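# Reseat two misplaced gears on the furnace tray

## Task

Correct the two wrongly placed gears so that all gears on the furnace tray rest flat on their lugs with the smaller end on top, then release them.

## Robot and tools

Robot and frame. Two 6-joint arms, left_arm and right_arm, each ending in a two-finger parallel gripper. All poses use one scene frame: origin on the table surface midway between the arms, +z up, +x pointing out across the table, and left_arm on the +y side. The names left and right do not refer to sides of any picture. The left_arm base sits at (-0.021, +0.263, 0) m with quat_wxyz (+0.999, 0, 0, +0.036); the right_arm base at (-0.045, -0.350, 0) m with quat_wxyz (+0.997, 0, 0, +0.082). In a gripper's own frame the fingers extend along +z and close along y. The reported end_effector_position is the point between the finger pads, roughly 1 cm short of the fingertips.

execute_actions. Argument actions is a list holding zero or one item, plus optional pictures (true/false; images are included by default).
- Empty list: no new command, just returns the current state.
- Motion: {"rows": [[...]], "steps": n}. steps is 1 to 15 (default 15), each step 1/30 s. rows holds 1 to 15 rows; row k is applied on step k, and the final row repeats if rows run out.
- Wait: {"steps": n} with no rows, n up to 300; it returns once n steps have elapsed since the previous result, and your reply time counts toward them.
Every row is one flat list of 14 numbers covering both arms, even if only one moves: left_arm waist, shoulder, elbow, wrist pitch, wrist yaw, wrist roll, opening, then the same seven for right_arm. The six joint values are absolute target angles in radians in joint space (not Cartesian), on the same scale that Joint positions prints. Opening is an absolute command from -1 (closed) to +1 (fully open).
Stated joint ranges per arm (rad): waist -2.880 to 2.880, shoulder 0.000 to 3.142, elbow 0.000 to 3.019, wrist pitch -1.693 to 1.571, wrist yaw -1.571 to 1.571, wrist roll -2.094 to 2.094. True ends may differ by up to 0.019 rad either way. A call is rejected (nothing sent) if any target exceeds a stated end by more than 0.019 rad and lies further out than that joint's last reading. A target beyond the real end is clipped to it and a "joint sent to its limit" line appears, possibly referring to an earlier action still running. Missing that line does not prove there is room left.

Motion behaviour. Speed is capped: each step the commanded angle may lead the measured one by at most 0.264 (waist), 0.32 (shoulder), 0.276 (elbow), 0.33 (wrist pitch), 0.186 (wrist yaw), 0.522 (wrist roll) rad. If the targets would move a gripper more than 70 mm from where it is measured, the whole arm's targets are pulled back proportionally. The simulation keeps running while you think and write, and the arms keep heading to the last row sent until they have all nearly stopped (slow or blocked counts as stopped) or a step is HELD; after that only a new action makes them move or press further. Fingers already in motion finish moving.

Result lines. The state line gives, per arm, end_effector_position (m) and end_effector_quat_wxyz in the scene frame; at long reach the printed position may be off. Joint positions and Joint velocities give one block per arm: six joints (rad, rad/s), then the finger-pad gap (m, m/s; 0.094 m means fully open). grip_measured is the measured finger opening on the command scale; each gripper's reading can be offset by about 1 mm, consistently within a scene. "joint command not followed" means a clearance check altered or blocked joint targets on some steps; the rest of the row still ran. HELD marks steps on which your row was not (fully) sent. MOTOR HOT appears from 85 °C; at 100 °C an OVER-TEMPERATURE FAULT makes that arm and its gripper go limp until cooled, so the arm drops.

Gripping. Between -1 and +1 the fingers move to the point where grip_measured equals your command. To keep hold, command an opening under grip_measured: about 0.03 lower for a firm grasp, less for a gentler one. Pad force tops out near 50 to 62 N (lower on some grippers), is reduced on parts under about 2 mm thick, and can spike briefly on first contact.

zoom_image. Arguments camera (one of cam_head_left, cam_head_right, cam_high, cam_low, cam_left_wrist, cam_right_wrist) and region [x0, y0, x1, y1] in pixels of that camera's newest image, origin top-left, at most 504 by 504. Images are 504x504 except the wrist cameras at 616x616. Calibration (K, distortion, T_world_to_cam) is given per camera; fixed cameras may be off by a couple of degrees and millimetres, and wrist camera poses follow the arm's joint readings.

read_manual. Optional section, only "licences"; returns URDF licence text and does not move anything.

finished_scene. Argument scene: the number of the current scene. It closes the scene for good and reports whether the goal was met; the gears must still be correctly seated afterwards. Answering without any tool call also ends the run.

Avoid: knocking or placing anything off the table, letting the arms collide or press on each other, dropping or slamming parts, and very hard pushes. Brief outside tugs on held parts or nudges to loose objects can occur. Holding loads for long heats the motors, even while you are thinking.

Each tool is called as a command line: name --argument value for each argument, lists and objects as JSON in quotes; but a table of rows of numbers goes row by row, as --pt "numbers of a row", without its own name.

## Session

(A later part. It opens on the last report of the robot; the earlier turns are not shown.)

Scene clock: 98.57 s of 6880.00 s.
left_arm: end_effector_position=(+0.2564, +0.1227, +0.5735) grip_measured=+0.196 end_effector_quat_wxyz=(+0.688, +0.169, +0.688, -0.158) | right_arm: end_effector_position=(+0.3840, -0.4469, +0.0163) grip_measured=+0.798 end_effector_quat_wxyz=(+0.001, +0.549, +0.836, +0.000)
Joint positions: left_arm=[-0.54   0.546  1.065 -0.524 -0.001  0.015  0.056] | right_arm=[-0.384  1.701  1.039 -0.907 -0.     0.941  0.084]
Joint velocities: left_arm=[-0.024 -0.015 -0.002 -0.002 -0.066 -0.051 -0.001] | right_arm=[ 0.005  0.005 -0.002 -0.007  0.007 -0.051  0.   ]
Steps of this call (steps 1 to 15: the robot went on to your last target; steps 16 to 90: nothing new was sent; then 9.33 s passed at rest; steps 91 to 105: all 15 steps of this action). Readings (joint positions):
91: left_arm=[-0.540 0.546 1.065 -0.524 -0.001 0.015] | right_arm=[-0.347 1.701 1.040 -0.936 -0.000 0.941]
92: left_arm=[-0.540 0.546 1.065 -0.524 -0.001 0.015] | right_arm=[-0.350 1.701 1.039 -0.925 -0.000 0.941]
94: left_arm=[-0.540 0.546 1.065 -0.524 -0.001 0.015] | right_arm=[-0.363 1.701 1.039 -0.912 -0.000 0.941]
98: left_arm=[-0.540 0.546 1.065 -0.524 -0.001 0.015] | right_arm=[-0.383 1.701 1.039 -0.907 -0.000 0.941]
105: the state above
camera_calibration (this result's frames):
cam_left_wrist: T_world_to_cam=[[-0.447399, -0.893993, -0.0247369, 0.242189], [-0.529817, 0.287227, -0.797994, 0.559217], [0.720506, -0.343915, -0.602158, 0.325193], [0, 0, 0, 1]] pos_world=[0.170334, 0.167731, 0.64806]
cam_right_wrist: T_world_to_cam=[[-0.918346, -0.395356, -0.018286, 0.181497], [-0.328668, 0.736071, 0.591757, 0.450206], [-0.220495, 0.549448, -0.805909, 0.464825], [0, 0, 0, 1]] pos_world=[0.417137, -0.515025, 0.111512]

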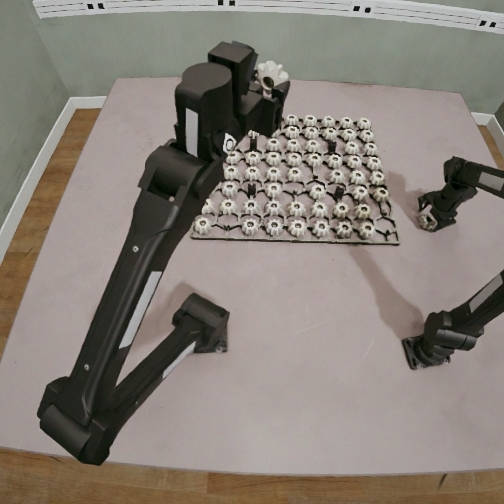

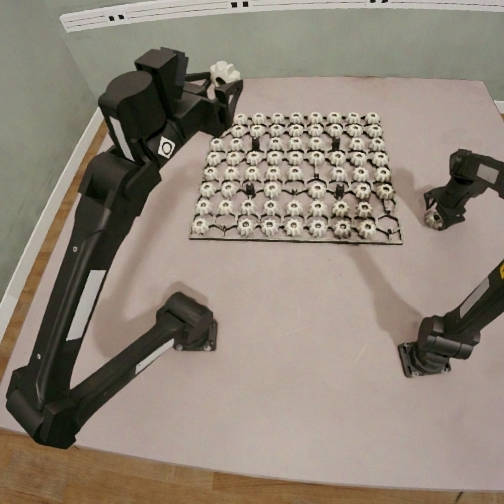

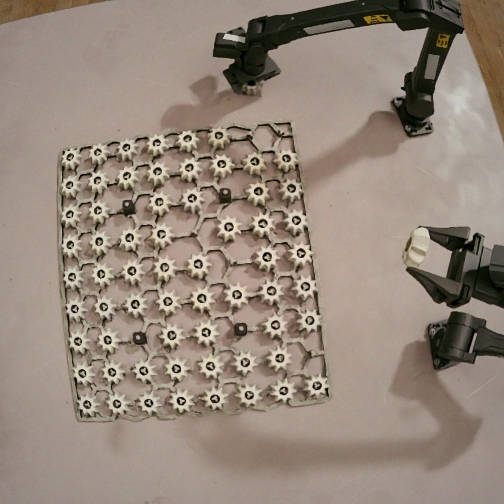

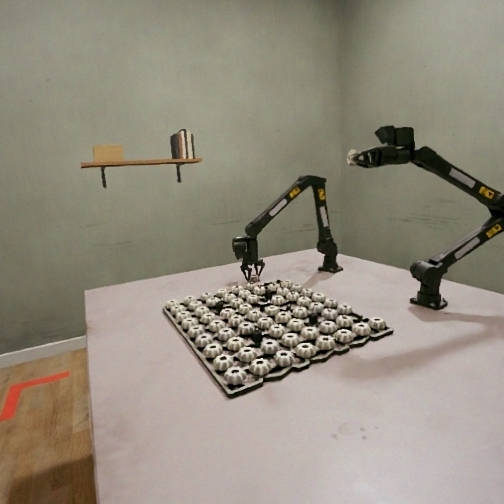

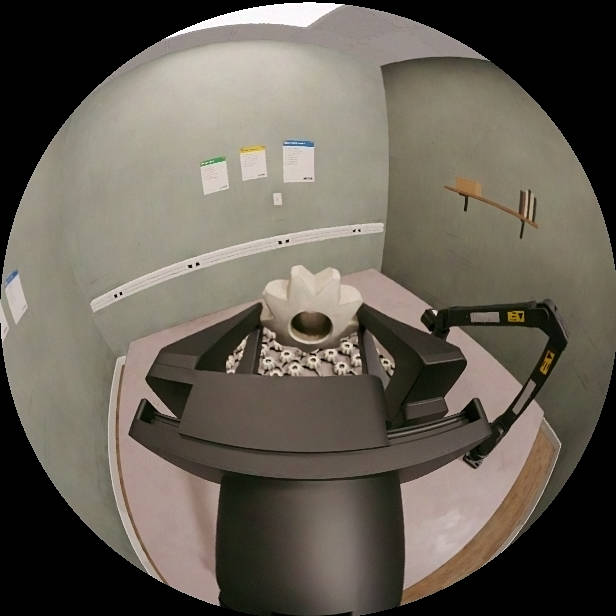

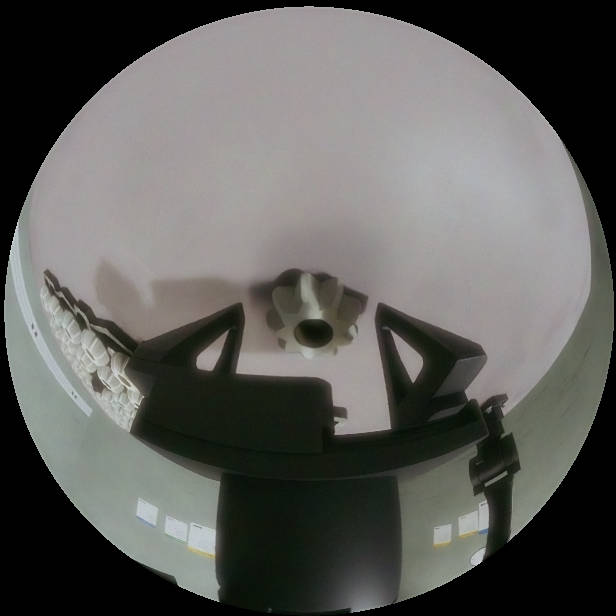

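Grip, lift, hover near the lug and look.

execute_actions --actions '[{"rows":[[-0.54,0.5278,1.08,-0.5,0,0,-0.4,-0.383,1.701,1.04,-0.893,0,0.95,-0.4]]}]' --pictures false

execute_actions --actions '[{"rows":[[-0.54,0.5278,1.08,-0.5,0,0,-0.4,-0.383,1.59,1.19,-1.1,0,0.95,-0.4]]}]' --pictures false

execute_actions --actions '[{"rows":[[-0.54,0.5278,1.08,-0.5,0,0,-0.4,-0.01,1.59,1.19,-1.1,0,0.95,-0.4]]}]' --pictures false

execute_actions --actions '[{"steps":30}]'

Scene clock: 110.37 s of 6880.00 s.
left_arm: end_effector_position=(+0.2564, +0.1227, +0.5735) grip_measured=+0.196 end_effector_quat_wxyz=(+0.688, +0.169, +0.688, -0.158) | right_arm: end_effector_position=(+0.3848, -0.4473, +0.0166) grip_measured=+0.080 end_effector_quat_wxyz=(+0.003, +0.549, +0.836, +0.001)
Joint positions: left_arm=[-0.54   0.546  1.065 -0.524 -0.001  0.015  0.056] | right_arm=[-0.384  1.701  1.038 -0.903  0.     0.942  0.051]
Joint velocities: left_arm=[-0.005  0.005 -0.012 -0.002 -0.007  0.022  0.001] | right_arm=[-0.005  0.015  0.002  0.007 -0.022 -0.007  0.   ]
Steps of this call (steps 1 to 15: the robot went on to your last target; steps 16 to 90: nothing new was sent; then 8.30 s passed at rest; steps 91 to 105: all 15 steps of this action). Readings (joint positions):
91: left_arm=[-0.540 0.546 1.065 -0.524 -0.001 0.015] | right_arm=[-0.384 1.701 1.039 -0.907 -0.000 0.941]
92: left_arm=[-0.540 0.546 1.065 -0.524 -0.001 0.015] | right_arm=[-0.384 1.701 1.039 -0.907 -0.000 0.941]
94: left_arm=[-0.540 0.546 1.065 -0.524 -0.001 0.015] | right_arm=[-0.384 1.701 1.038 -0.903 0.001 0.942]
98: left_arm=[-0.540 0.546 1.065 -0.524 -0.001 0.015] | right_arm=[-0.384 1.701 1.038 -0.903 0.000 0.942]
105: the state above

Scene clock: 110.87 s of 6880.00 s.
left_arm: end_effector_position=(+0.2564, +0.1227, +0.5735) grip_measured=+0.196 end_effector_quat_wxyz=(+0.688, +0.169, +0.688, -0.158) | right_arm: end_effector_position=(+0.3930, -0.4492, +0.0905) grip_measured=+0.080 end_effector_quat_wxyz=(+0.011, +0.549, +0.836, +0.004)
Joint positions: left_arm=[-0.54   0.546  1.065 -0.524 -0.001  0.015  0.056] | right_arm=[-0.384  1.603  1.141 -1.086  0.     0.942  0.051]
Joint velocities: left_arm=[-0.015 -0.024  0.002  0.012  0.081 -0.051 -0.   ] | right_arm=[-0.005 -0.034  0.007  0.002 -0.007  0.007  0.   ]
Steps of this call (steps 1 to 15: all 15 steps of this action). Readings (joint positions):
1: left_arm=[-0.540 0.546 1.065 -0.524 -0.001 0.015] | right_arm=[-0.384 1.698 1.046 -0.923 0.000 0.942]
2: left_arm=[-0.540 0.546 1.065 -0.524 -0.001 0.015] | right_arm=[-0.384 1.697 1.057 -0.965 0.000 0.942]
4: left_arm=[-0.540 0.546 1.065 -0.524 -0.001 0.015] | right_arm=[-0.384 1.682 1.074 -1.027 0.000 0.942]
8: left_arm=[-0.540 0.546 1.065 -0.524 -0.001 0.015] | right_arm=[-0.384 1.639 1.108 -1.081 0.000 0.942]
15: the state above

Scene clock: 111.37 s of 6880.00 s.
left_arm: end_effector_position=(+0.2564, +0.1227, +0.5735) grip_measured=+0.196 end_effector_quat_wxyz=(+0.688, +0.169, +0.688, -0.158) | right_arm: end_effector_position=(+0.3934, -0.2567, +0.0891) grip_measured=+0.080 end_effector_quat_wxyz=(+0.005, +0.359, +0.933, +0.008)
Joint positions: left_arm=[-0.54   0.546  1.065 -0.524 -0.001  0.015  0.056] | right_arm=[ 0.045  1.607  1.141 -1.089 -0.008  0.942  0.051]
Joint velocities: left_arm=[-0.015 -0.005 -0.017  0.007  0.007  0.022  0.   ] | right_arm=[-0.22   0.005 -0.002 -0.012  0.11   0.037 -0.001]
Steps of this call (steps 1 to 15: all 15 steps of this action). Readings (joint positions):
1: left_arm=[-0.540 0.546 1.065 -0.524 -0.001 0.015] | right_arm=[-0.375 1.604 1.141 -1.086 0.005 0.942]
2: left_arm=[-0.540 0.546 1.065 -0.524 -0.001 0.015] | right_arm=[-0.359 1.605 1.141 -1.086 0.012 0.942]
4: left_arm=[-0.540 0.546 1.065 -0.524 -0.001 0.015] | right_arm=[-0.296 1.606 1.141 -1.086 0.012 0.942]
8: left_arm=[-0.540 0.546 1.065 -0.524 -0.001 0.015] | right_arm=[-0.116 1.607 1.141 -1.086 0.007 0.942]
15: the state above

Scene clock: 112.37 s of 6880.00 s.
left_arm: end_effector_position=(+0.2564, +0.1227, +0.5735) grip_measured=+0.196 end_effector_quat_wxyz=(+0.688, +0.169, +0.688, -0.158) | right_arm: end_effector_position=(+0.3983, -0.2854, +0.0891) grip_measured=+0.080 end_effector_quat_wxyz=(+0.007, +0.387, +0.922, +0.004)
Joint positions: left_arm=[-0.54   0.546  1.065 -0.524 -0.001  0.015  0.056] | right_arm=[-0.017  1.607  1.141 -1.089  0.001  0.942  0.051]
Joint velocities: left_arm=[ 0.005 -0.015  0.017 -0.027  0.022 -0.007 -0.   ] | right_arm=[ 0.005 -0.024  0.012  0.012  0.022 -0.051 -0.002]
Steps of this call (steps 1 to 30: the robot went on to your last target). Readings (joint positions):
1: left_arm=[-0.540 0.546 1.065 -0.524 -0.001 0.015] | right_arm=[0.037 1.607 1.141 -1.089 -0.007 0.942]
2: left_arm=[-0.540 0.546 1.065 -0.524 -0.001 0.015] | right_arm=[0.026 1.607 1.141 -1.089 -0.005 0.942]
4: left_arm=[-0.540 0.546 1.065 -0.524 -0.001 0.015] | right_arm=[0.003 1.607 1.141 -1.089 -0.002 0.942]
8: left_arm=[-0.540 0.546 1.065 -0.524 -0.001 0.015] | right_arm=[-0.019 1.607 1.141 -1.089 0.001 0.942]
30: the state above
All arms were judged still, so your last target was given up. Only a new action makes them travel on or press farther. Fingers that are still opening or closing keep moving.
camera_calibration (this result's frames):
cam_left_wrist: T_world_to_cam=[[-0.447399, -0.893993, -0.0247369, 0.242189], [-0.529817, 0.287227, -0.797994, 0.559217], [0.720506, -0.343915, -0.602158, 0.325193], [0, 0, 0, 1]] pos_world=[0.170334, 0.167731, 0.64806]
cam_right_wrist: T_world_to_cam=[[-0.715828, -0.697685, -0.0287427, 0.093798], [-0.578314, 0.569279, 0.584357, 0.345527], [-0.391335, 0.434922, -0.810987, 0.473689], [0, 0, 0, 1]] pos_world=[0.452338, -0.337278, 0.18494]

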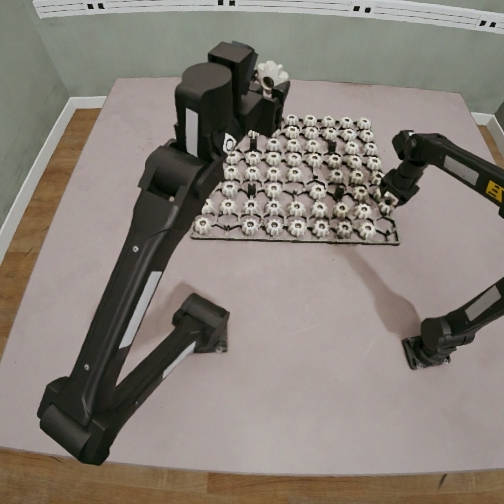

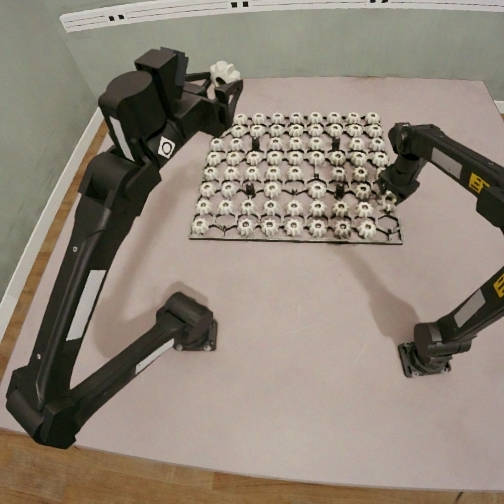

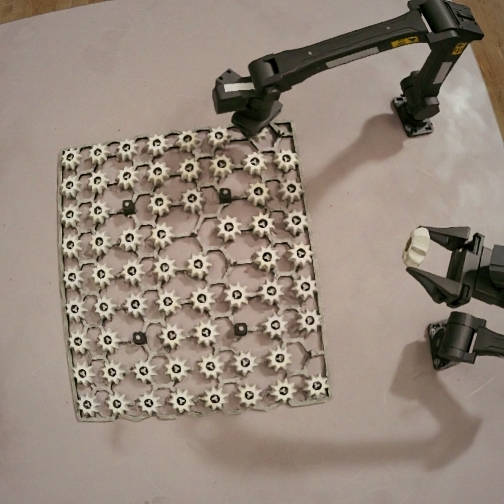

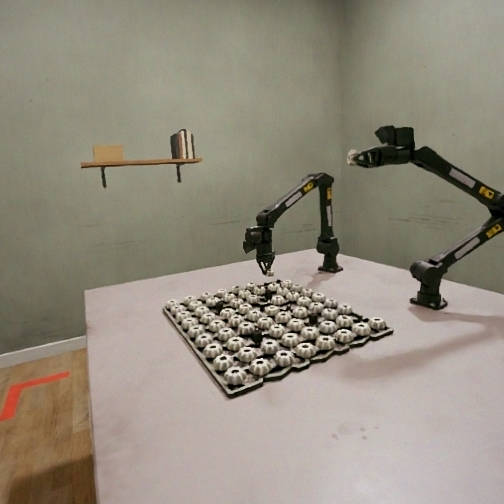

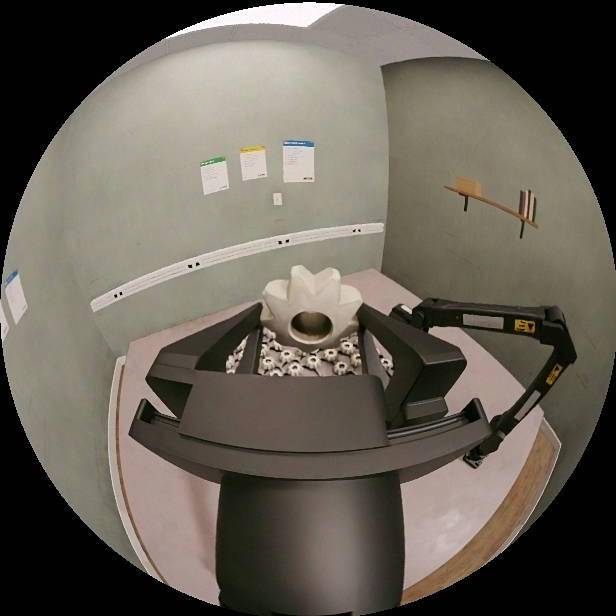

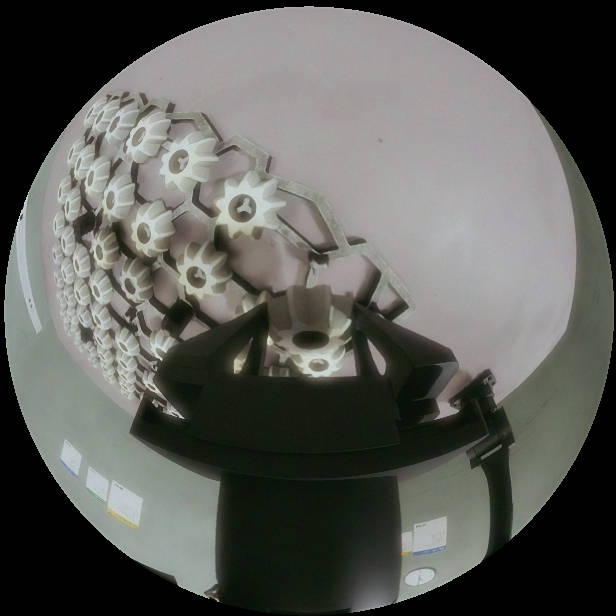

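execute_actions --actions '[{"rows":[[-0.54,0.5278,1.08,-0.5,0,0,-0.4,-0.054,1.668,1.16,-1.02,0,0.95,-0.4]]}]' --pictures false

execute_actions --actions '[{"steps":20}]' --pictures false

Scene clock: 133.70 s of 6880.00 s.
left_arm: end_effector_position=(+0.2564, +0.1227, +0.5735) grip_measured=+0.196 end_effector_quat_wxyz=(+0.688, +0.169, +0.688, -0.158) | right_arm: end_effector_position=(+0.4084, -0.2998, +0.0508) grip_measured=+0.080 end_effector_quat_wxyz=(-0.008, +0.404, +0.915, -0.003)
Joint positions: left_arm=[-0.54   0.546  1.065 -0.524 -0.001  0.015  0.056] | right_arm=[-0.053  1.695  1.14  -1.033 -0.004  0.942  0.051]
Joint velocities: left_arm=[-0.005 -0.024 -0.007 -0.012  0.007  0.037  0.   ] | right_arm=[-0.005 -0.005 -0.012 -0.012 -0.037  0.022 -0.001]
Steps of this call (steps 1 to 90: nothing new was sent; then 17.83 s passed at rest; steps 91 to 105: all 15 steps of this action). Readings (joint positions):
91: left_arm=[-0.540 0.546 1.065 -0.524 -0.001 0.015] | right_arm=[-0.019 1.611 1.141 -1.082 0.000 0.942]
92: left_arm=[-0.540 0.546 1.065 -0.524 -0.001 0.015] | right_arm=[-0.022 1.617 1.141 -1.068 -0.000 0.942]
94: left_arm=[-0.540 0.546 1.065 -0.524 -0.001 0.015] | right_arm=[-0.033 1.641 1.141 -1.041 -0.000 0.942]
98: left_arm=[-0.540 0.546 1.065 -0.524 -0.001 0.015] | right_arm=[-0.053 1.688 1.141 -1.033 -0.001 0.942]
105: the state above

Scene clock: 134.37 s of 6880.00 s.
left_arm: end_effector_position=(+0.2564, +0.1227, +0.5735) grip_measured=+0.196 end_effector_quat_wxyz=(+0.688, +0.169, +0.688, -0.158) | right_arm: end_effector_position=(+0.4084, -0.2998, +0.0508) grip_measured=+0.080 end_effector_quat_wxyz=(-0.008, +0.404, +0.915, -0.003)
Joint positions: left_arm=[-0.54   0.546  1.065 -0.524 -0.001  0.015  0.056] | right_arm=[-0.053  1.695  1.14  -1.033 -0.004  0.942  0.051]
Joint velocities: left_arm=[-0.005 -0.005 -0.002 -0.012 -0.007  0.095 -0.   ] | right_arm=[-0.005  0.015 -0.012  0.002 -0.022  0.037  0.   ]
Steps of this call (steps 1 to 15: the robot went on to your last target; steps 16 to 20: nothing new was sent). Readings (joint positions):
1: left_arm=[-0.540 0.546 1.065 -0.524 -0.001 0.015] | right_arm=[-0.053 1.695 1.140 -1.033 -0.004 0.942]
2: left_arm=[-0.540 0.546 1.065 -0.524 -0.001 0.015] | right_arm=[-0.053 1.695 1.140 -1.033 -0.004 0.942]
4: left_arm=[-0.540 0.546 1.065 -0.524 -0.001 0.015] | right_arm=[-0.053 1.695 1.140 -1.033 -0.004 0.942]
8: left_arm=[-0.540 0.546 1.065 -0.524 -0.001 0.015] | right_arm=[-0.053 1.695 1.140 -1.033 -0.004 0.942]
20: the state above
All arms were judged still, so your last target was given up. Only a new action makes them travel on or press farther. Fingers that are still opening or closing keep moving.

execute_actions --actions '[{"rows":[[-0.54,0.5278,1.08,-0.5,0,0,-0.4,-0.054,1.715,1.12,-0.958,0,0.95,-0.4]]}]' --pictures false

execute_actions --actions '[{"steps":15}]'

Scene clock: 141.53 s of 6880.00 s.
left_arm: end_effector_position=(+0.2564, +0.1227, +0.5735) grip_measured=+0.196 end_effector_quat_wxyz=(+0.688, +0.169, +0.688, -0.158) | right_arm: end_effector_position=(+0.4056, -0.3011, +0.0314) grip_measured=+0.080 end_effector_quat_wxyz=(-0.008, +0.404, +0.915, -0.004)
Joint positions: left_arm=[-0.54   0.546  1.065 -0.524 -0.001  0.015  0.056] | right_arm=[-0.054  1.717  1.109 -0.981 -0.     0.942  0.051]
Joint velocities: left_arm=[ 0.005  0.005 -0.012  0.002 -0.007  0.022 -0.   ] | right_arm=[-0.005 -0.015 -0.007 -0.022 -0.037  0.037  0.   ]
Steps of this call (steps 1 to 90: nothing new was sent; then 3.67 s passed at rest; steps 91 to 105: all 15 steps of this action). Readings (joint positions):
91: left_arm=[-0.540 0.546 1.065 -0.524 -0.001 0.015] | right_arm=[-0.053 1.696 1.135 -1.024 -0.004 0.942]
92: left_arm=[-0.540 0.546 1.065 -0.524 -0.001 0.015] | right_arm=[-0.053 1.696 1.128 -1.009 -0.004 0.942]
94: left_arm=[-0.540 0.546 1.065 -0.524 -0.001 0.015] | right_arm=[-0.053 1.703 1.115 -0.991 -0.004 0.942]
98: left_arm=[-0.540 0.546 1.065 -0.524 -0.001 0.015] | right_arm=[-0.054 1.717 1.109 -0.981 -0.000 0.942]
105: the state above

Scene clock: 142.03 s of 6880.00 s.
left_arm: end_effector_position=(+0.2564, +0.1227, +0.5735) grip_measured=+0.196 end_effector_quat_wxyz=(+0.688, +0.169, +0.688, -0.158) | right_arm: end_effector_position=(+0.4056, -0.3011, +0.0314) grip_measured=+0.080 end_effector_quat_wxyz=(-0.008, +0.404, +0.915, -0.004)
Joint positions: left_arm=[-0.54   0.546  1.065 -0.524 -0.001  0.015  0.056] | right_arm=[-0.054  1.717  1.109 -0.981 -0.     0.942  0.051]
Joint velocities: left_arm=[-0.005 -0.005  0.007 -0.022 -0.037  0.022  0.001] | right_arm=[-0.015 -0.015  0.002  0.017  0.037 -0.022 -0.   ]
Steps of this call (steps 1 to 15: the robot went on to your last target). Readings (joint positions):
1: left_arm=[-0.540 0.546 1.065 -0.524 -0.001 0.015] | right_arm=[-0.054 1.717 1.109 -0.981 -0.000 0.942]
2: left_arm=[-0.540 0.546 1.065 -0.524 -0.001 0.015] | right_arm=[-0.054 1.717 1.109 -0.981 -0.000 0.942]
4: left_arm=[-0.540 0.546 1.065 -0.524 -0.001 0.015] | right_arm=[-0.054 1.717 1.109 -0.981 -0.000 0.942]
8: left_arm=[-0.540 0.546 1.065 -0.524 -0.001 0.015] | right_arm=[-0.054 1.717 1.109 -0.981 -0.000 0.942]
15: the state above
All arms were judged still, so your last target was given up. Only a new action makes them travel on or press farther. Fingers that are still opening or closing keep moving.
camera_calibration (this result's frames):
cam_left_wrist: T_world_to_cam=[[-0.447399, -0.893993, -0.0247369, 0.242189], [-0.529817, 0.287227, -0.797994, 0.559217], [0.720506, -0.343915, -0.602158, 0.325193], [0, 0, 0, 1]] pos_world=[0.170334, 0.167731, 0.64806]
cam_right_wrist: T_world_to_cam=[[-0.741666, -0.670763, -0.00282891, 0.104137], [-0.537457, 0.591735, 0.600824, 0.382009], [-0.401337, 0.447131, -0.799376, 0.443949], [0, 0, 0, 1]] pos_world=[0.460722, -0.3547, 0.125657]

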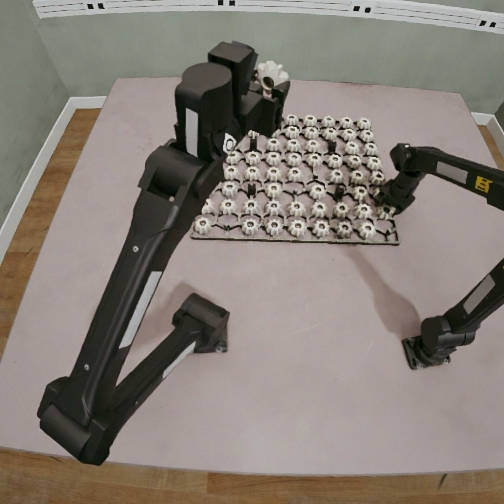

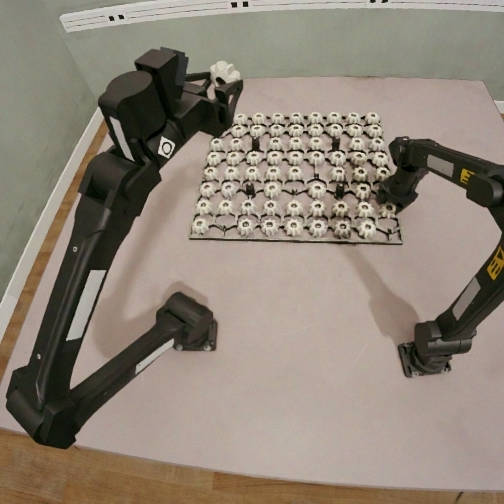

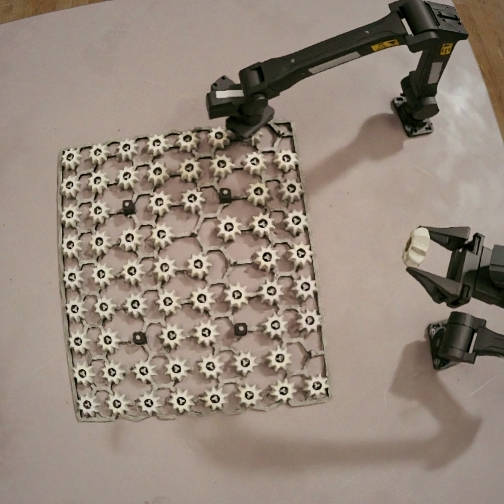

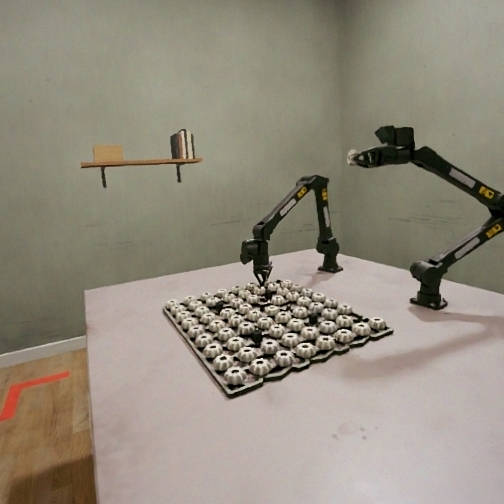

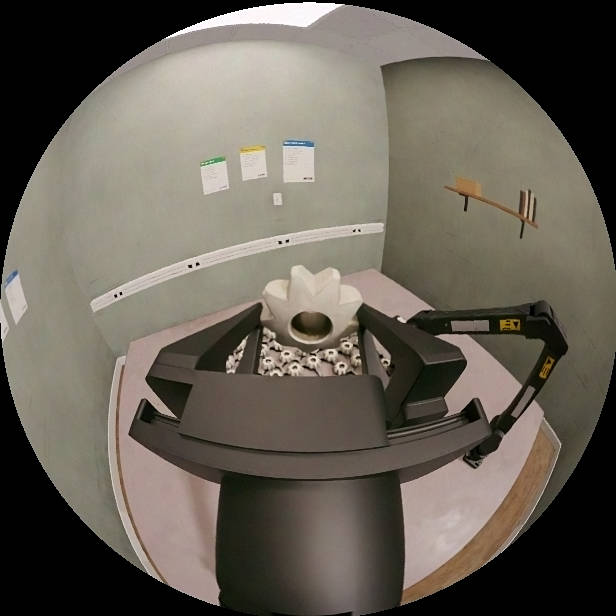

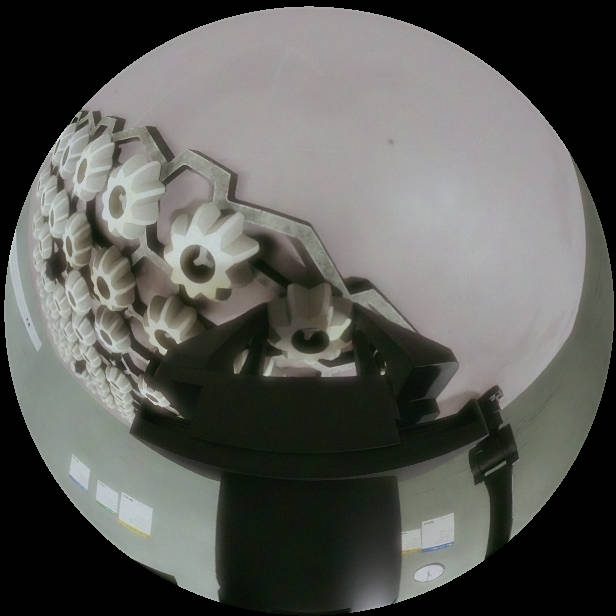

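Seated. Release and go to handover.

execute_actions --actions '[{"rows":[[-0.54,0.5278,1.08,-0.5,0,0,-0.4,-0.054,1.717,1.109,-0.981,0,0.95,0.45]]}]' --pictures false

execute_actions --actions '[{"rows":[[-0.54,0.5278,1.08,-0.5,0,0,-0.4,-0.054,1.62,1.2,-1.1,0,0.95,0.45]]}]' --pictures false

execute_actions --actions '[{"rows":[[-0.54,0.5278,1.08,-0.5,0,0,-0.4,-0.054,0.394,1.08,-0.686,0,1.57,1]]}]' --pictures false

execute_actions --actions '[{"steps":60}]' --pictures false

execute_actions --actions '[{"rows":[[-1.682,0.5278,1.08,-0.5,0,0,-0.4,1.3677,0.394,1.08,-0.686,0,1.57,1]]}]' --pictures false

execute_actions --actions '[{"steps":50}]'

Scene clock: 157.43 s of 6880.00 s.
left_arm: end_effector_position=(+0.2564, +0.1227, +0.5735) grip_measured=+0.196 end_effector_quat_wxyz=(+0.688, +0.169, +0.688, -0.158) | right_arm: end_effector_position=(+0.4050, -0.3011, +0.0311) grip_measured=+0.448 end_effector_quat_wxyz=(-0.008, +0.404, +0.915, -0.005)
Joint positions: left_arm=[-0.54   0.546  1.065 -0.524 -0.001  0.015  0.056] | right_arm=[-0.054  1.717  1.108 -0.981 -0.     0.942  0.068]
Joint velocities: left_arm=[-0.015 -0.024 -0.012  0.002 -0.022 -0.007 -0.001] | right_arm=[-0.005 -0.005 -0.002 -0.007  0.022  0.007 -0.001]
Steps of this call (steps 1 to 90: nothing new was sent; then 11.90 s passed at rest; steps 91 to 105: all 15 steps of this action). Readings (joint positions):
91: left_arm=[-0.540 0.546 1.065 -0.524 -0.001 0.015] | right_arm=[-0.054 1.717 1.109 -0.981 -0.000 0.942]
92: left_arm=[-0.540 0.546 1.065 -0.524 -0.001 0.015] | right_arm=[-0.054 1.717 1.109 -0.981 -0.000 0.942]
94: left_arm=[-0.540 0.546 1.065 -0.524 -0.001 0.015] | right_arm=[-0.054 1.717 1.108 -0.981 -0.000 0.942]
98: left_arm=[-0.540 0.546 1.065 -0.524 -0.001 0.015] | right_arm=[-0.054 1.717 1.108 -0.981 -0.000 0.942]
105: the state above

Scene clock: 157.93 s of 6880.00 s.
left_arm: end_effector_position=(+0.2564, +0.1227, +0.5735) grip_measured=+0.196 end_effector_quat_wxyz=(+0.688, +0.169, +0.688, -0.158) | right_arm: end_effector_position=(+0.4097, -0.3006, +0.0939) grip_measured=+0.448 end_effector_quat_wxyz=(+0.013, +0.404, +0.914, +0.008)
Joint positions: left_arm=[-0.54   0.546  1.065 -0.524 -0.001  0.015  0.056] | right_arm=[-0.054  1.614  1.164 -1.089 -0.     0.942  0.068]
Joint velocities: left_arm=[-0.015 -0.015 -0.002 -0.002 -0.022  0.037  0.001] | right_arm=[-0.005 -0.024 -0.012  0.012 -0.081 -0.037  0.   ]
Steps of this call (steps 1 to 15: all 15 steps of this action). Readings (joint positions):
1: left_arm=[-0.540 0.546 1.065 -0.524 -0.001 0.015] | right_arm=[-0.054 1.714 1.113 -0.998 -0.000 0.942]
2: left_arm=[-0.540 0.546 1.065 -0.524 -0.001 0.015] | right_arm=[-0.054 1.709 1.118 -1.031 -0.000 0.942]
4: left_arm=[-0.540 0.546 1.065 -0.524 -0.001 0.015] | right_arm=[-0.054 1.684 1.127 -1.070 -0.000 0.942]
8: left_arm=[-0.540 0.546 1.065 -0.524 -0.001 0.015] | right_arm=[-0.054 1.630 1.150 -1.087 -0.000 0.942]
15: the state above

Scene clock: 158.43 s of 6880.00 s.
left_arm: end_effector_position=(+0.2564, +0.1227, +0.5735) grip_measured=+0.196 end_effector_quat_wxyz=(+0.688, +0.169, +0.688, -0.158) | right_arm: end_effector_position=(+0.4086, -0.3007, +0.3416) grip_measured=+1.000 end_effector_quat_wxyz=(+0.302, +0.545, +0.729, +0.282)
Joint positions: left_arm=[-0.54   0.546  1.065 -0.524 -0.001  0.015  0.056] | right_arm=[-0.054  1.042  1.072 -0.748 -0.     1.393  0.094]
Joint velocities: left_arm=[-0.005  0.005 -0.002 -0.007 -0.066  0.022 -0.001] | right_arm=[-0.015 -1.402 -0.012  0.139  0.037  0.403  0.   ]
Steps of this call (steps 1 to 15: all 15 steps of this action). Readings (joint positions):
1: left_arm=[-0.540 0.546 1.065 -0.524 -0.001 0.015] | right_arm=[-0.054 1.603 1.154 -1.056 -0.000 0.985]
2: left_arm=[-0.540 0.546 1.065 -0.524 -0.001 0.015] | right_arm=[-0.054 1.581 1.129 -0.992 -0.000 1.039]
4: left_arm=[-0.540 0.546 1.065 -0.524 -0.001 0.015] | right_arm=[-0.054 1.516 1.091 -0.905 -0.000 1.132]
8: left_arm=[-0.540 0.546 1.065 -0.524 -0.001 0.015] | right_arm=[-0.054 1.360 1.072 -0.814 -0.000 1.260]
15: the state above

Scene clock: 160.43 s of 6880.00 s.
left_arm: end_effector_position=(+0.2564, +0.1227, +0.5735) grip_measured=+0.196 end_effector_quat_wxyz=(+0.688, +0.169, +0.688, -0.158) | right_arm: end_effector_position=(+0.1978, -0.3239, +0.5711) grip_measured=+1.000 end_effector_quat_wxyz=(+0.468, +0.475, +0.537, +0.516)
Joint positions: left_arm=[-0.54   0.546  1.065 -0.524 -0.001  0.015  0.056] | right_arm=[-0.054  0.4    1.071 -0.699 -0.     1.558  0.094]
Joint velocities: left_arm=[-0.015  0.005 -0.017  0.007 -0.037 -0.022  0.   ] | right_arm=[ 0.005 -0.005 -0.007 -0.007 -0.007 -0.022  0.   ]
Steps of this call (steps 1 to 45: the robot went on to your last target; steps 46 to 60: nothing new was sent). Readings (joint positions):
1: left_arm=[-0.540 0.546 1.065 -0.524 -0.001 0.015] | right_arm=[-0.054 0.994 1.072 -0.744 -0.000 1.405]
2: left_arm=[-0.540 0.546 1.065 -0.524 -0.001 0.015] | right_arm=[-0.054 0.946 1.072 -0.741 -0.000 1.417]
4: left_arm=[-0.540 0.546 1.065 -0.524 -0.001 0.015] | right_arm=[-0.054 0.847 1.072 -0.736 -0.000 1.438]
8: left_arm=[-0.540 0.546 1.065 -0.524 -0.001 0.015] | right_arm=[-0.054 0.646 1.072 -0.731 -0.000 1.470]
60: the state above
All arms were judged still, so your last target was given up. Only a new action makes them travel on or press farther. Fingers that are still opening or closing keep moving.

Scene clock: 160.93 s of 6880.00 s.
left_arm: end_effector_position=(-0.0475, -0.0468, +0.5736) grip_measured=+0.196 end_effector_quat_wxyz=(+0.480, +0.526, +0.475, -0.518) | right_arm: end_effector_position=(-0.0156, -0.1077, +0.5712) grip_measured=+1.000 end_effector_quat_wxyz=(+0.046, +0.038, +0.716, +0.696)
Joint positions: left_arm=[-1.719  0.546  1.065 -0.524  0.014  0.012  0.056] | right_arm=[ 1.287  0.4    1.071 -0.699 -0.001  1.558  0.094]
Joint velocities: left_arm=[-0.435 -0.005  0.007 -0.002 -0.007  0.022 -0.001] | right_arm=[ 2.349 -0.015  0.007 -0.012  0.022  0.037  0.   ]
Steps of this call (steps 1 to 15: all 15 steps of this action). Readings (joint positions):
1: left_arm=[-0.562 0.546 1.065 -0.524 -0.014 0.013] | right_arm=[-0.031 0.400 1.071 -0.699 0.006 1.558]
2: left_arm=[-0.620 0.546 1.065 -0.524 -0.021 0.012] | right_arm=[0.037 0.400 1.071 -0.699 0.007 1.558]
4: left_arm=[-0.791 0.546 1.065 -0.524 -0.010 0.012] | right_arm=[0.219 0.400 1.071 -0.699 0.004 1.558]
8: left_arm=[-1.177 0.546 1.065 -0.524 -0.002 0.012] | right_arm=[0.609 0.400 1.071 -0.699 0.000 1.558]
15: the state above

Scene clock: 162.60 s of 6880.00 s.
left_arm: end_effector_position=(-0.0350, -0.0475, +0.5737) grip_measured=+0.196 end_effector_quat_wxyz=(+0.491, +0.515, +0.487, -0.507) | right_arm: end_effector_position=(-0.0368, -0.1060, +0.5712) grip_measured=+1.000 end_effector_quat_wxyz=(+0.016, +0.007, +0.717, +0.697)
Joint positions: left_arm=[-1.685  0.546  1.065 -0.524  0.001  0.012  0.056] | right_arm=[ 1.373  0.4    1.071 -0.699 -0.003  1.558  0.094]
Joint velocities: left_arm=[ 0.015 -0.015  0.002 -0.007 -0.081 -0.051 -0.001] | right_arm=[-0.015  0.005 -0.007  0.017 -0.051 -0.007  0.   ]
Steps of this call (steps 1 to 30: the robot went on to your last target; steps 31 to 50: nothing new was sent). Readings (joint positions):
1: left_arm=[-1.724 0.546 1.065 -0.524 0.013 0.012] | right_arm=[1.351 0.400 1.071 -0.699 -0.003 1.558]
2: left_arm=[-1.719 0.546 1.065 -0.524 0.009 0.012] | right_arm=[1.387 0.400 1.071 -0.699 -0.003 1.558]
4: left_arm=[-1.700 0.546 1.065 -0.524 0.003 0.012] | right_arm=[1.396 0.400 1.071 -0.699 -0.003 1.558]
8: left_arm=[-1.685 0.546 1.065 -0.524 0.001 0.012] | right_arm=[1.374 0.400 1.071 -0.699 -0.003 1.558]
50: the state above
All arms were judged still, so your last target was given up. Only a new action makes them travel on or press farther. Fingers that are still opening or closing keep moving.
camera_calibration (this result's frames):
cam_left_wrist: T_world_to_cam=[[-0.998937, 0.0402594, -0.0224388, -0.0165405], [0.0421389, 0.600527, -0.798493, 0.489055], [-0.0186718, -0.79859, -0.601586, 0.428978], [0, 0, 0, 1]] pos_world=[-0.0291214, 0.0495524, 0.648203]
cam_right_wrist: T_world_to_cam=[[0.00973472, -0.0114934, -0.999887, 0.575445], [-0.824011, -0.566572, -0.00150985, -0.084766], [-0.56649, 0.823932, -0.0149861, 0.196515], [0, 0, 0, 1]] pos_world=[0.0358741, -0.203327, 0.578197]

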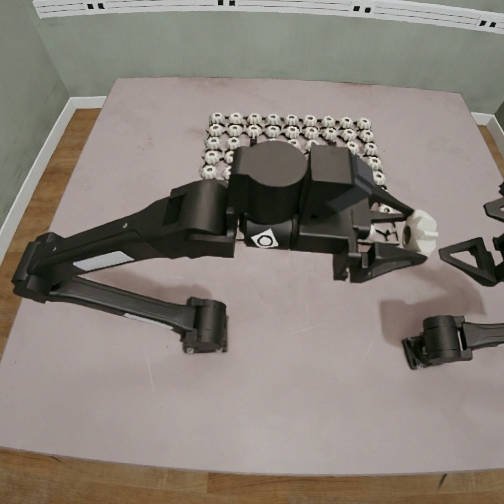

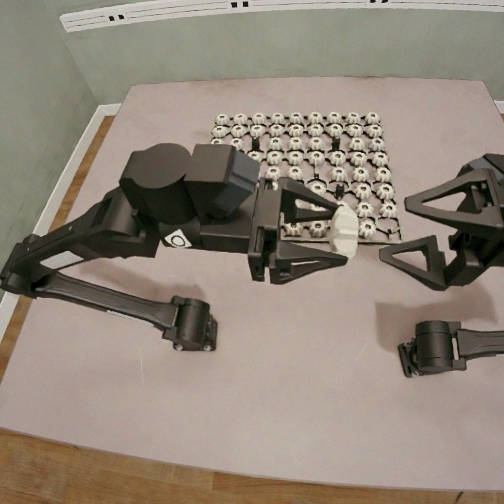

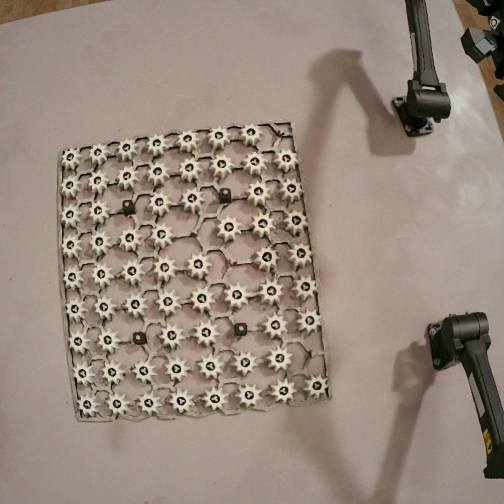

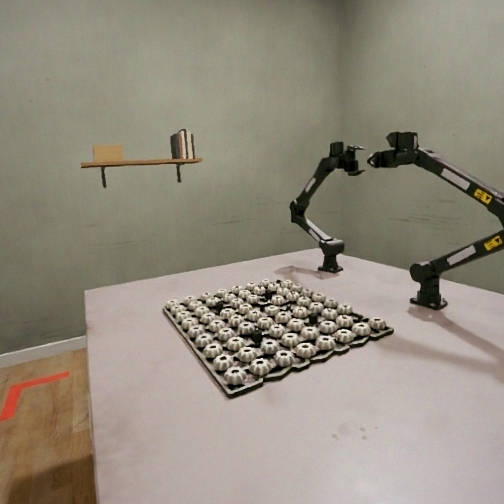

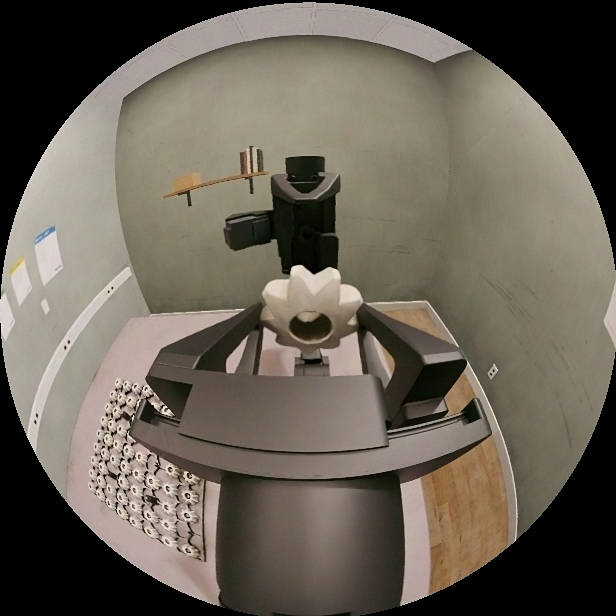

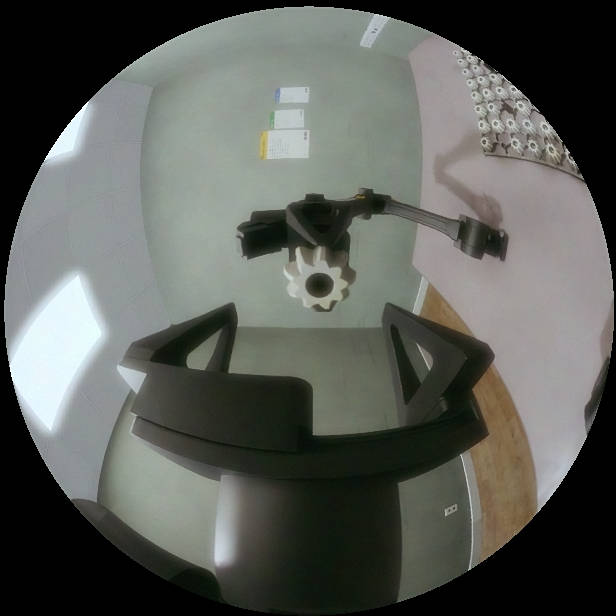

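execute_actions --actions '[{"rows":[[-1.682,0.5278,1.08,-0.5,0,0,-0.4,1.373,0.53,1.071,-0.56,0,1.57,1]]}]' --pictures false

execute_actions --actions '[{"steps":25}]'

Scene clock: 171.47 s of 6880.00 s.
left_arm: end_effector_position=(-0.0350, -0.0475, +0.5737) grip_measured=+0.196 end_effector_quat_wxyz=(+0.491, +0.515, +0.487, -0.507) | right_arm: end_effector_position=(-0.0343, -0.0367, +0.5521) grip_measured=+1.000 end_effector_quat_wxyz=(+0.015, +0.008, +0.734, +0.679)
Joint positions: left_arm=[-1.685  0.546  1.065 -0.524  0.001  0.012  0.056] | right_arm=[ 1.373  0.549  1.055 -0.583 -0.002  1.558  0.094]
Joint velocities: left_arm=[-0.015 -0.015 -0.022 -0.012 -0.022 -0.066 -0.   ] | right_arm=[-0.005 -0.161  0.002  0.002 -0.037 -0.022  0.   ]
Steps of this call (steps 1 to 90: nothing new was sent; then 5.37 s passed at rest; steps 91 to 105: all 15 steps of this action). Readings (joint positions):
91: left_arm=[-1.685 0.546 1.065 -0.524 0.001 0.012] | right_arm=[1.373 0.406 1.070 -0.681 -0.002 1.558]
92: left_arm=[-1.685 0.546 1.065 -0.524 0.001 0.012] | right_arm=[1.373 0.418 1.069 -0.644 -0.002 1.558]
94: left_arm=[-1.685 0.546 1.065 -0.524 0.001 0.012] | right_arm=[1.373 0.460 1.069 -0.595 -0.002 1.558]
98: left_arm=[-1.685 0.546 1.065 -0.524 0.001 0.012] | right_arm=[1.373 0.542 1.066 -0.583 -0.002 1.558]
105: the state above

Scene clock: 172.30 s of 6880.00 s.
left_arm: end_effector_position=(-0.0350, -0.0475, +0.5737) grip_measured=+0.196 end_effector_quat_wxyz=(+0.491, +0.515, +0.487, -0.507) | right_arm: end_effector_position=(-0.0345, -0.0451, +0.5579) grip_measured=+1.000 end_effector_quat_wxyz=(+0.015, +0.007, +0.727, +0.687)
Joint positions: left_arm=[-1.685  0.546  1.065 -0.524  0.001  0.012  0.056] | right_arm=[ 1.373  0.529  1.055 -0.582 -0.002  1.558  0.094]
Joint velocities: left_arm=[ 0.005 -0.005 -0.022  0.002 -0.051 -0.037  0.   ] | right_arm=[-0.015 -0.024  0.012 -0.017  0.007 -0.007  0.   ]
Steps of this call (steps 1 to 25: the robot went on to your last target). Readings (joint positions):
1: left_arm=[-1.685 0.546 1.065 -0.524 0.001 0.012] | right_arm=[1.373 0.544 1.055 -0.583 -0.002 1.558]
2: left_arm=[-1.685 0.546 1.065 -0.524 0.001 0.012] | right_arm=[1.373 0.539 1.055 -0.582 -0.002 1.558]
4: left_arm=[-1.685 0.546 1.065 -0.524 0.001 0.012] | right_arm=[1.373 0.532 1.055 -0.582 -0.002 1.558]
8: left_arm=[-1.685 0.546 1.065 -0.524 0.001 0.012] | right_arm=[1.373 0.529 1.055 -0.582 -0.002 1.558]
25: the state above
camera_calibration (this result's frames):
cam_left_wrist: T_world_to_cam=[[-0.998937, 0.0402594, -0.0224388, -0.0165405], [0.0421389, 0.600527, -0.798493, 0.489055], [-0.0186718, -0.79859, -0.601586, 0.428978], [0, 0, 0, 1]] pos_world=[-0.0291214, 0.0495524, 0.648203]
cam_right_wrist: T_world_to_cam=[[0.00798216, -0.0404397, -0.99915, 0.561091], [-0.824448, -0.565703, 0.0163098, -0.0583322], [-0.565882, 0.823617, -0.037856, 0.160144], [0, 0, 0, 1]] pos_world=[0.0380521, -0.142206, 0.567628]

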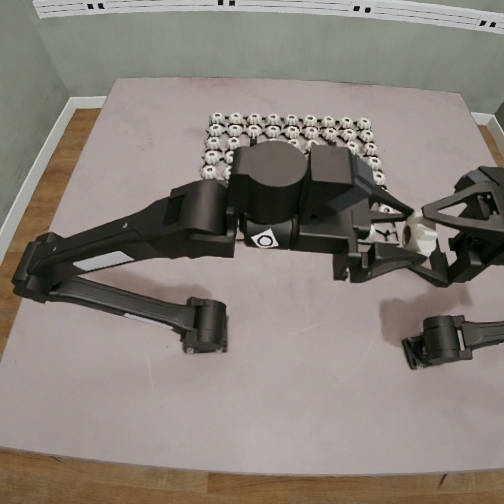

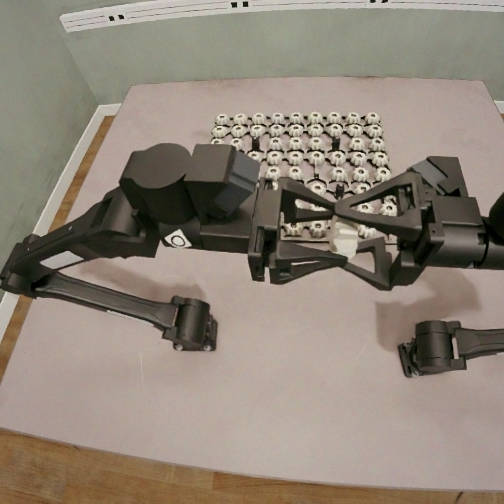

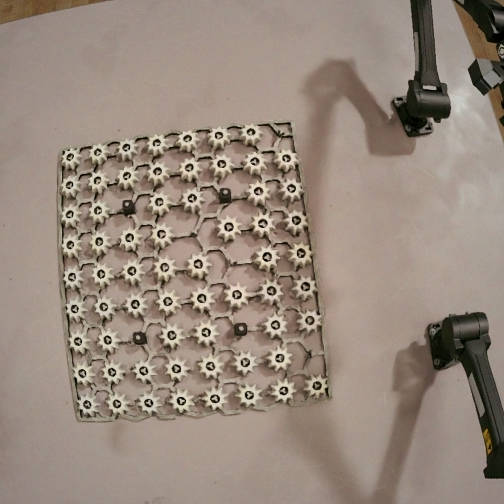

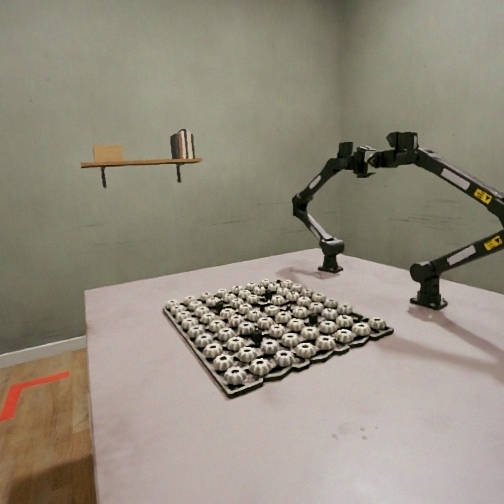

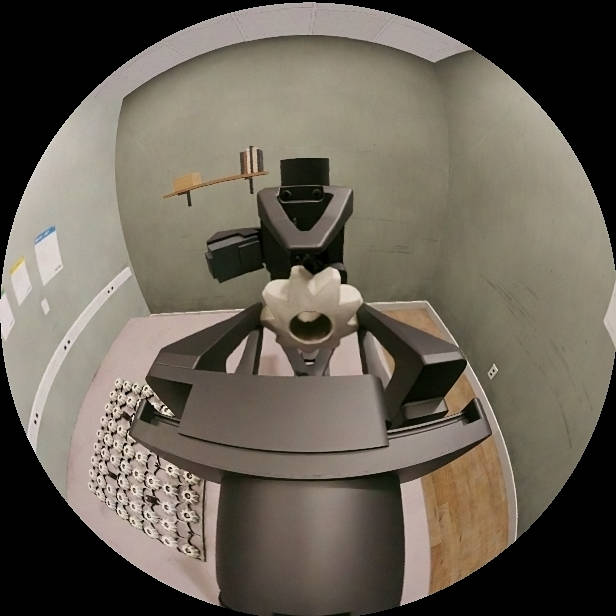

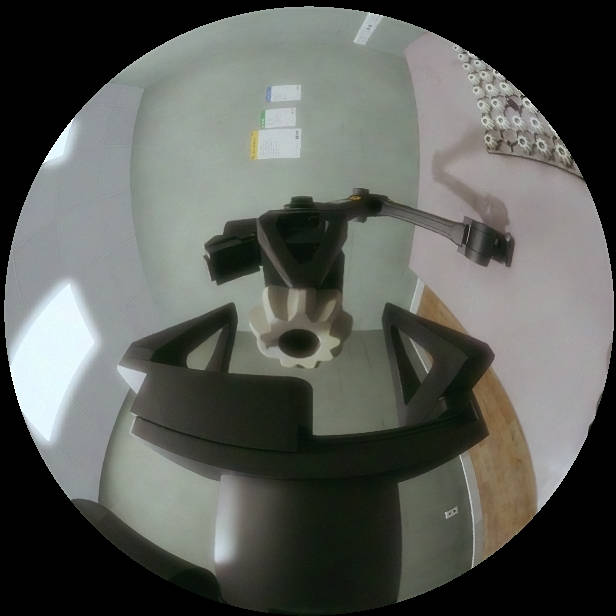

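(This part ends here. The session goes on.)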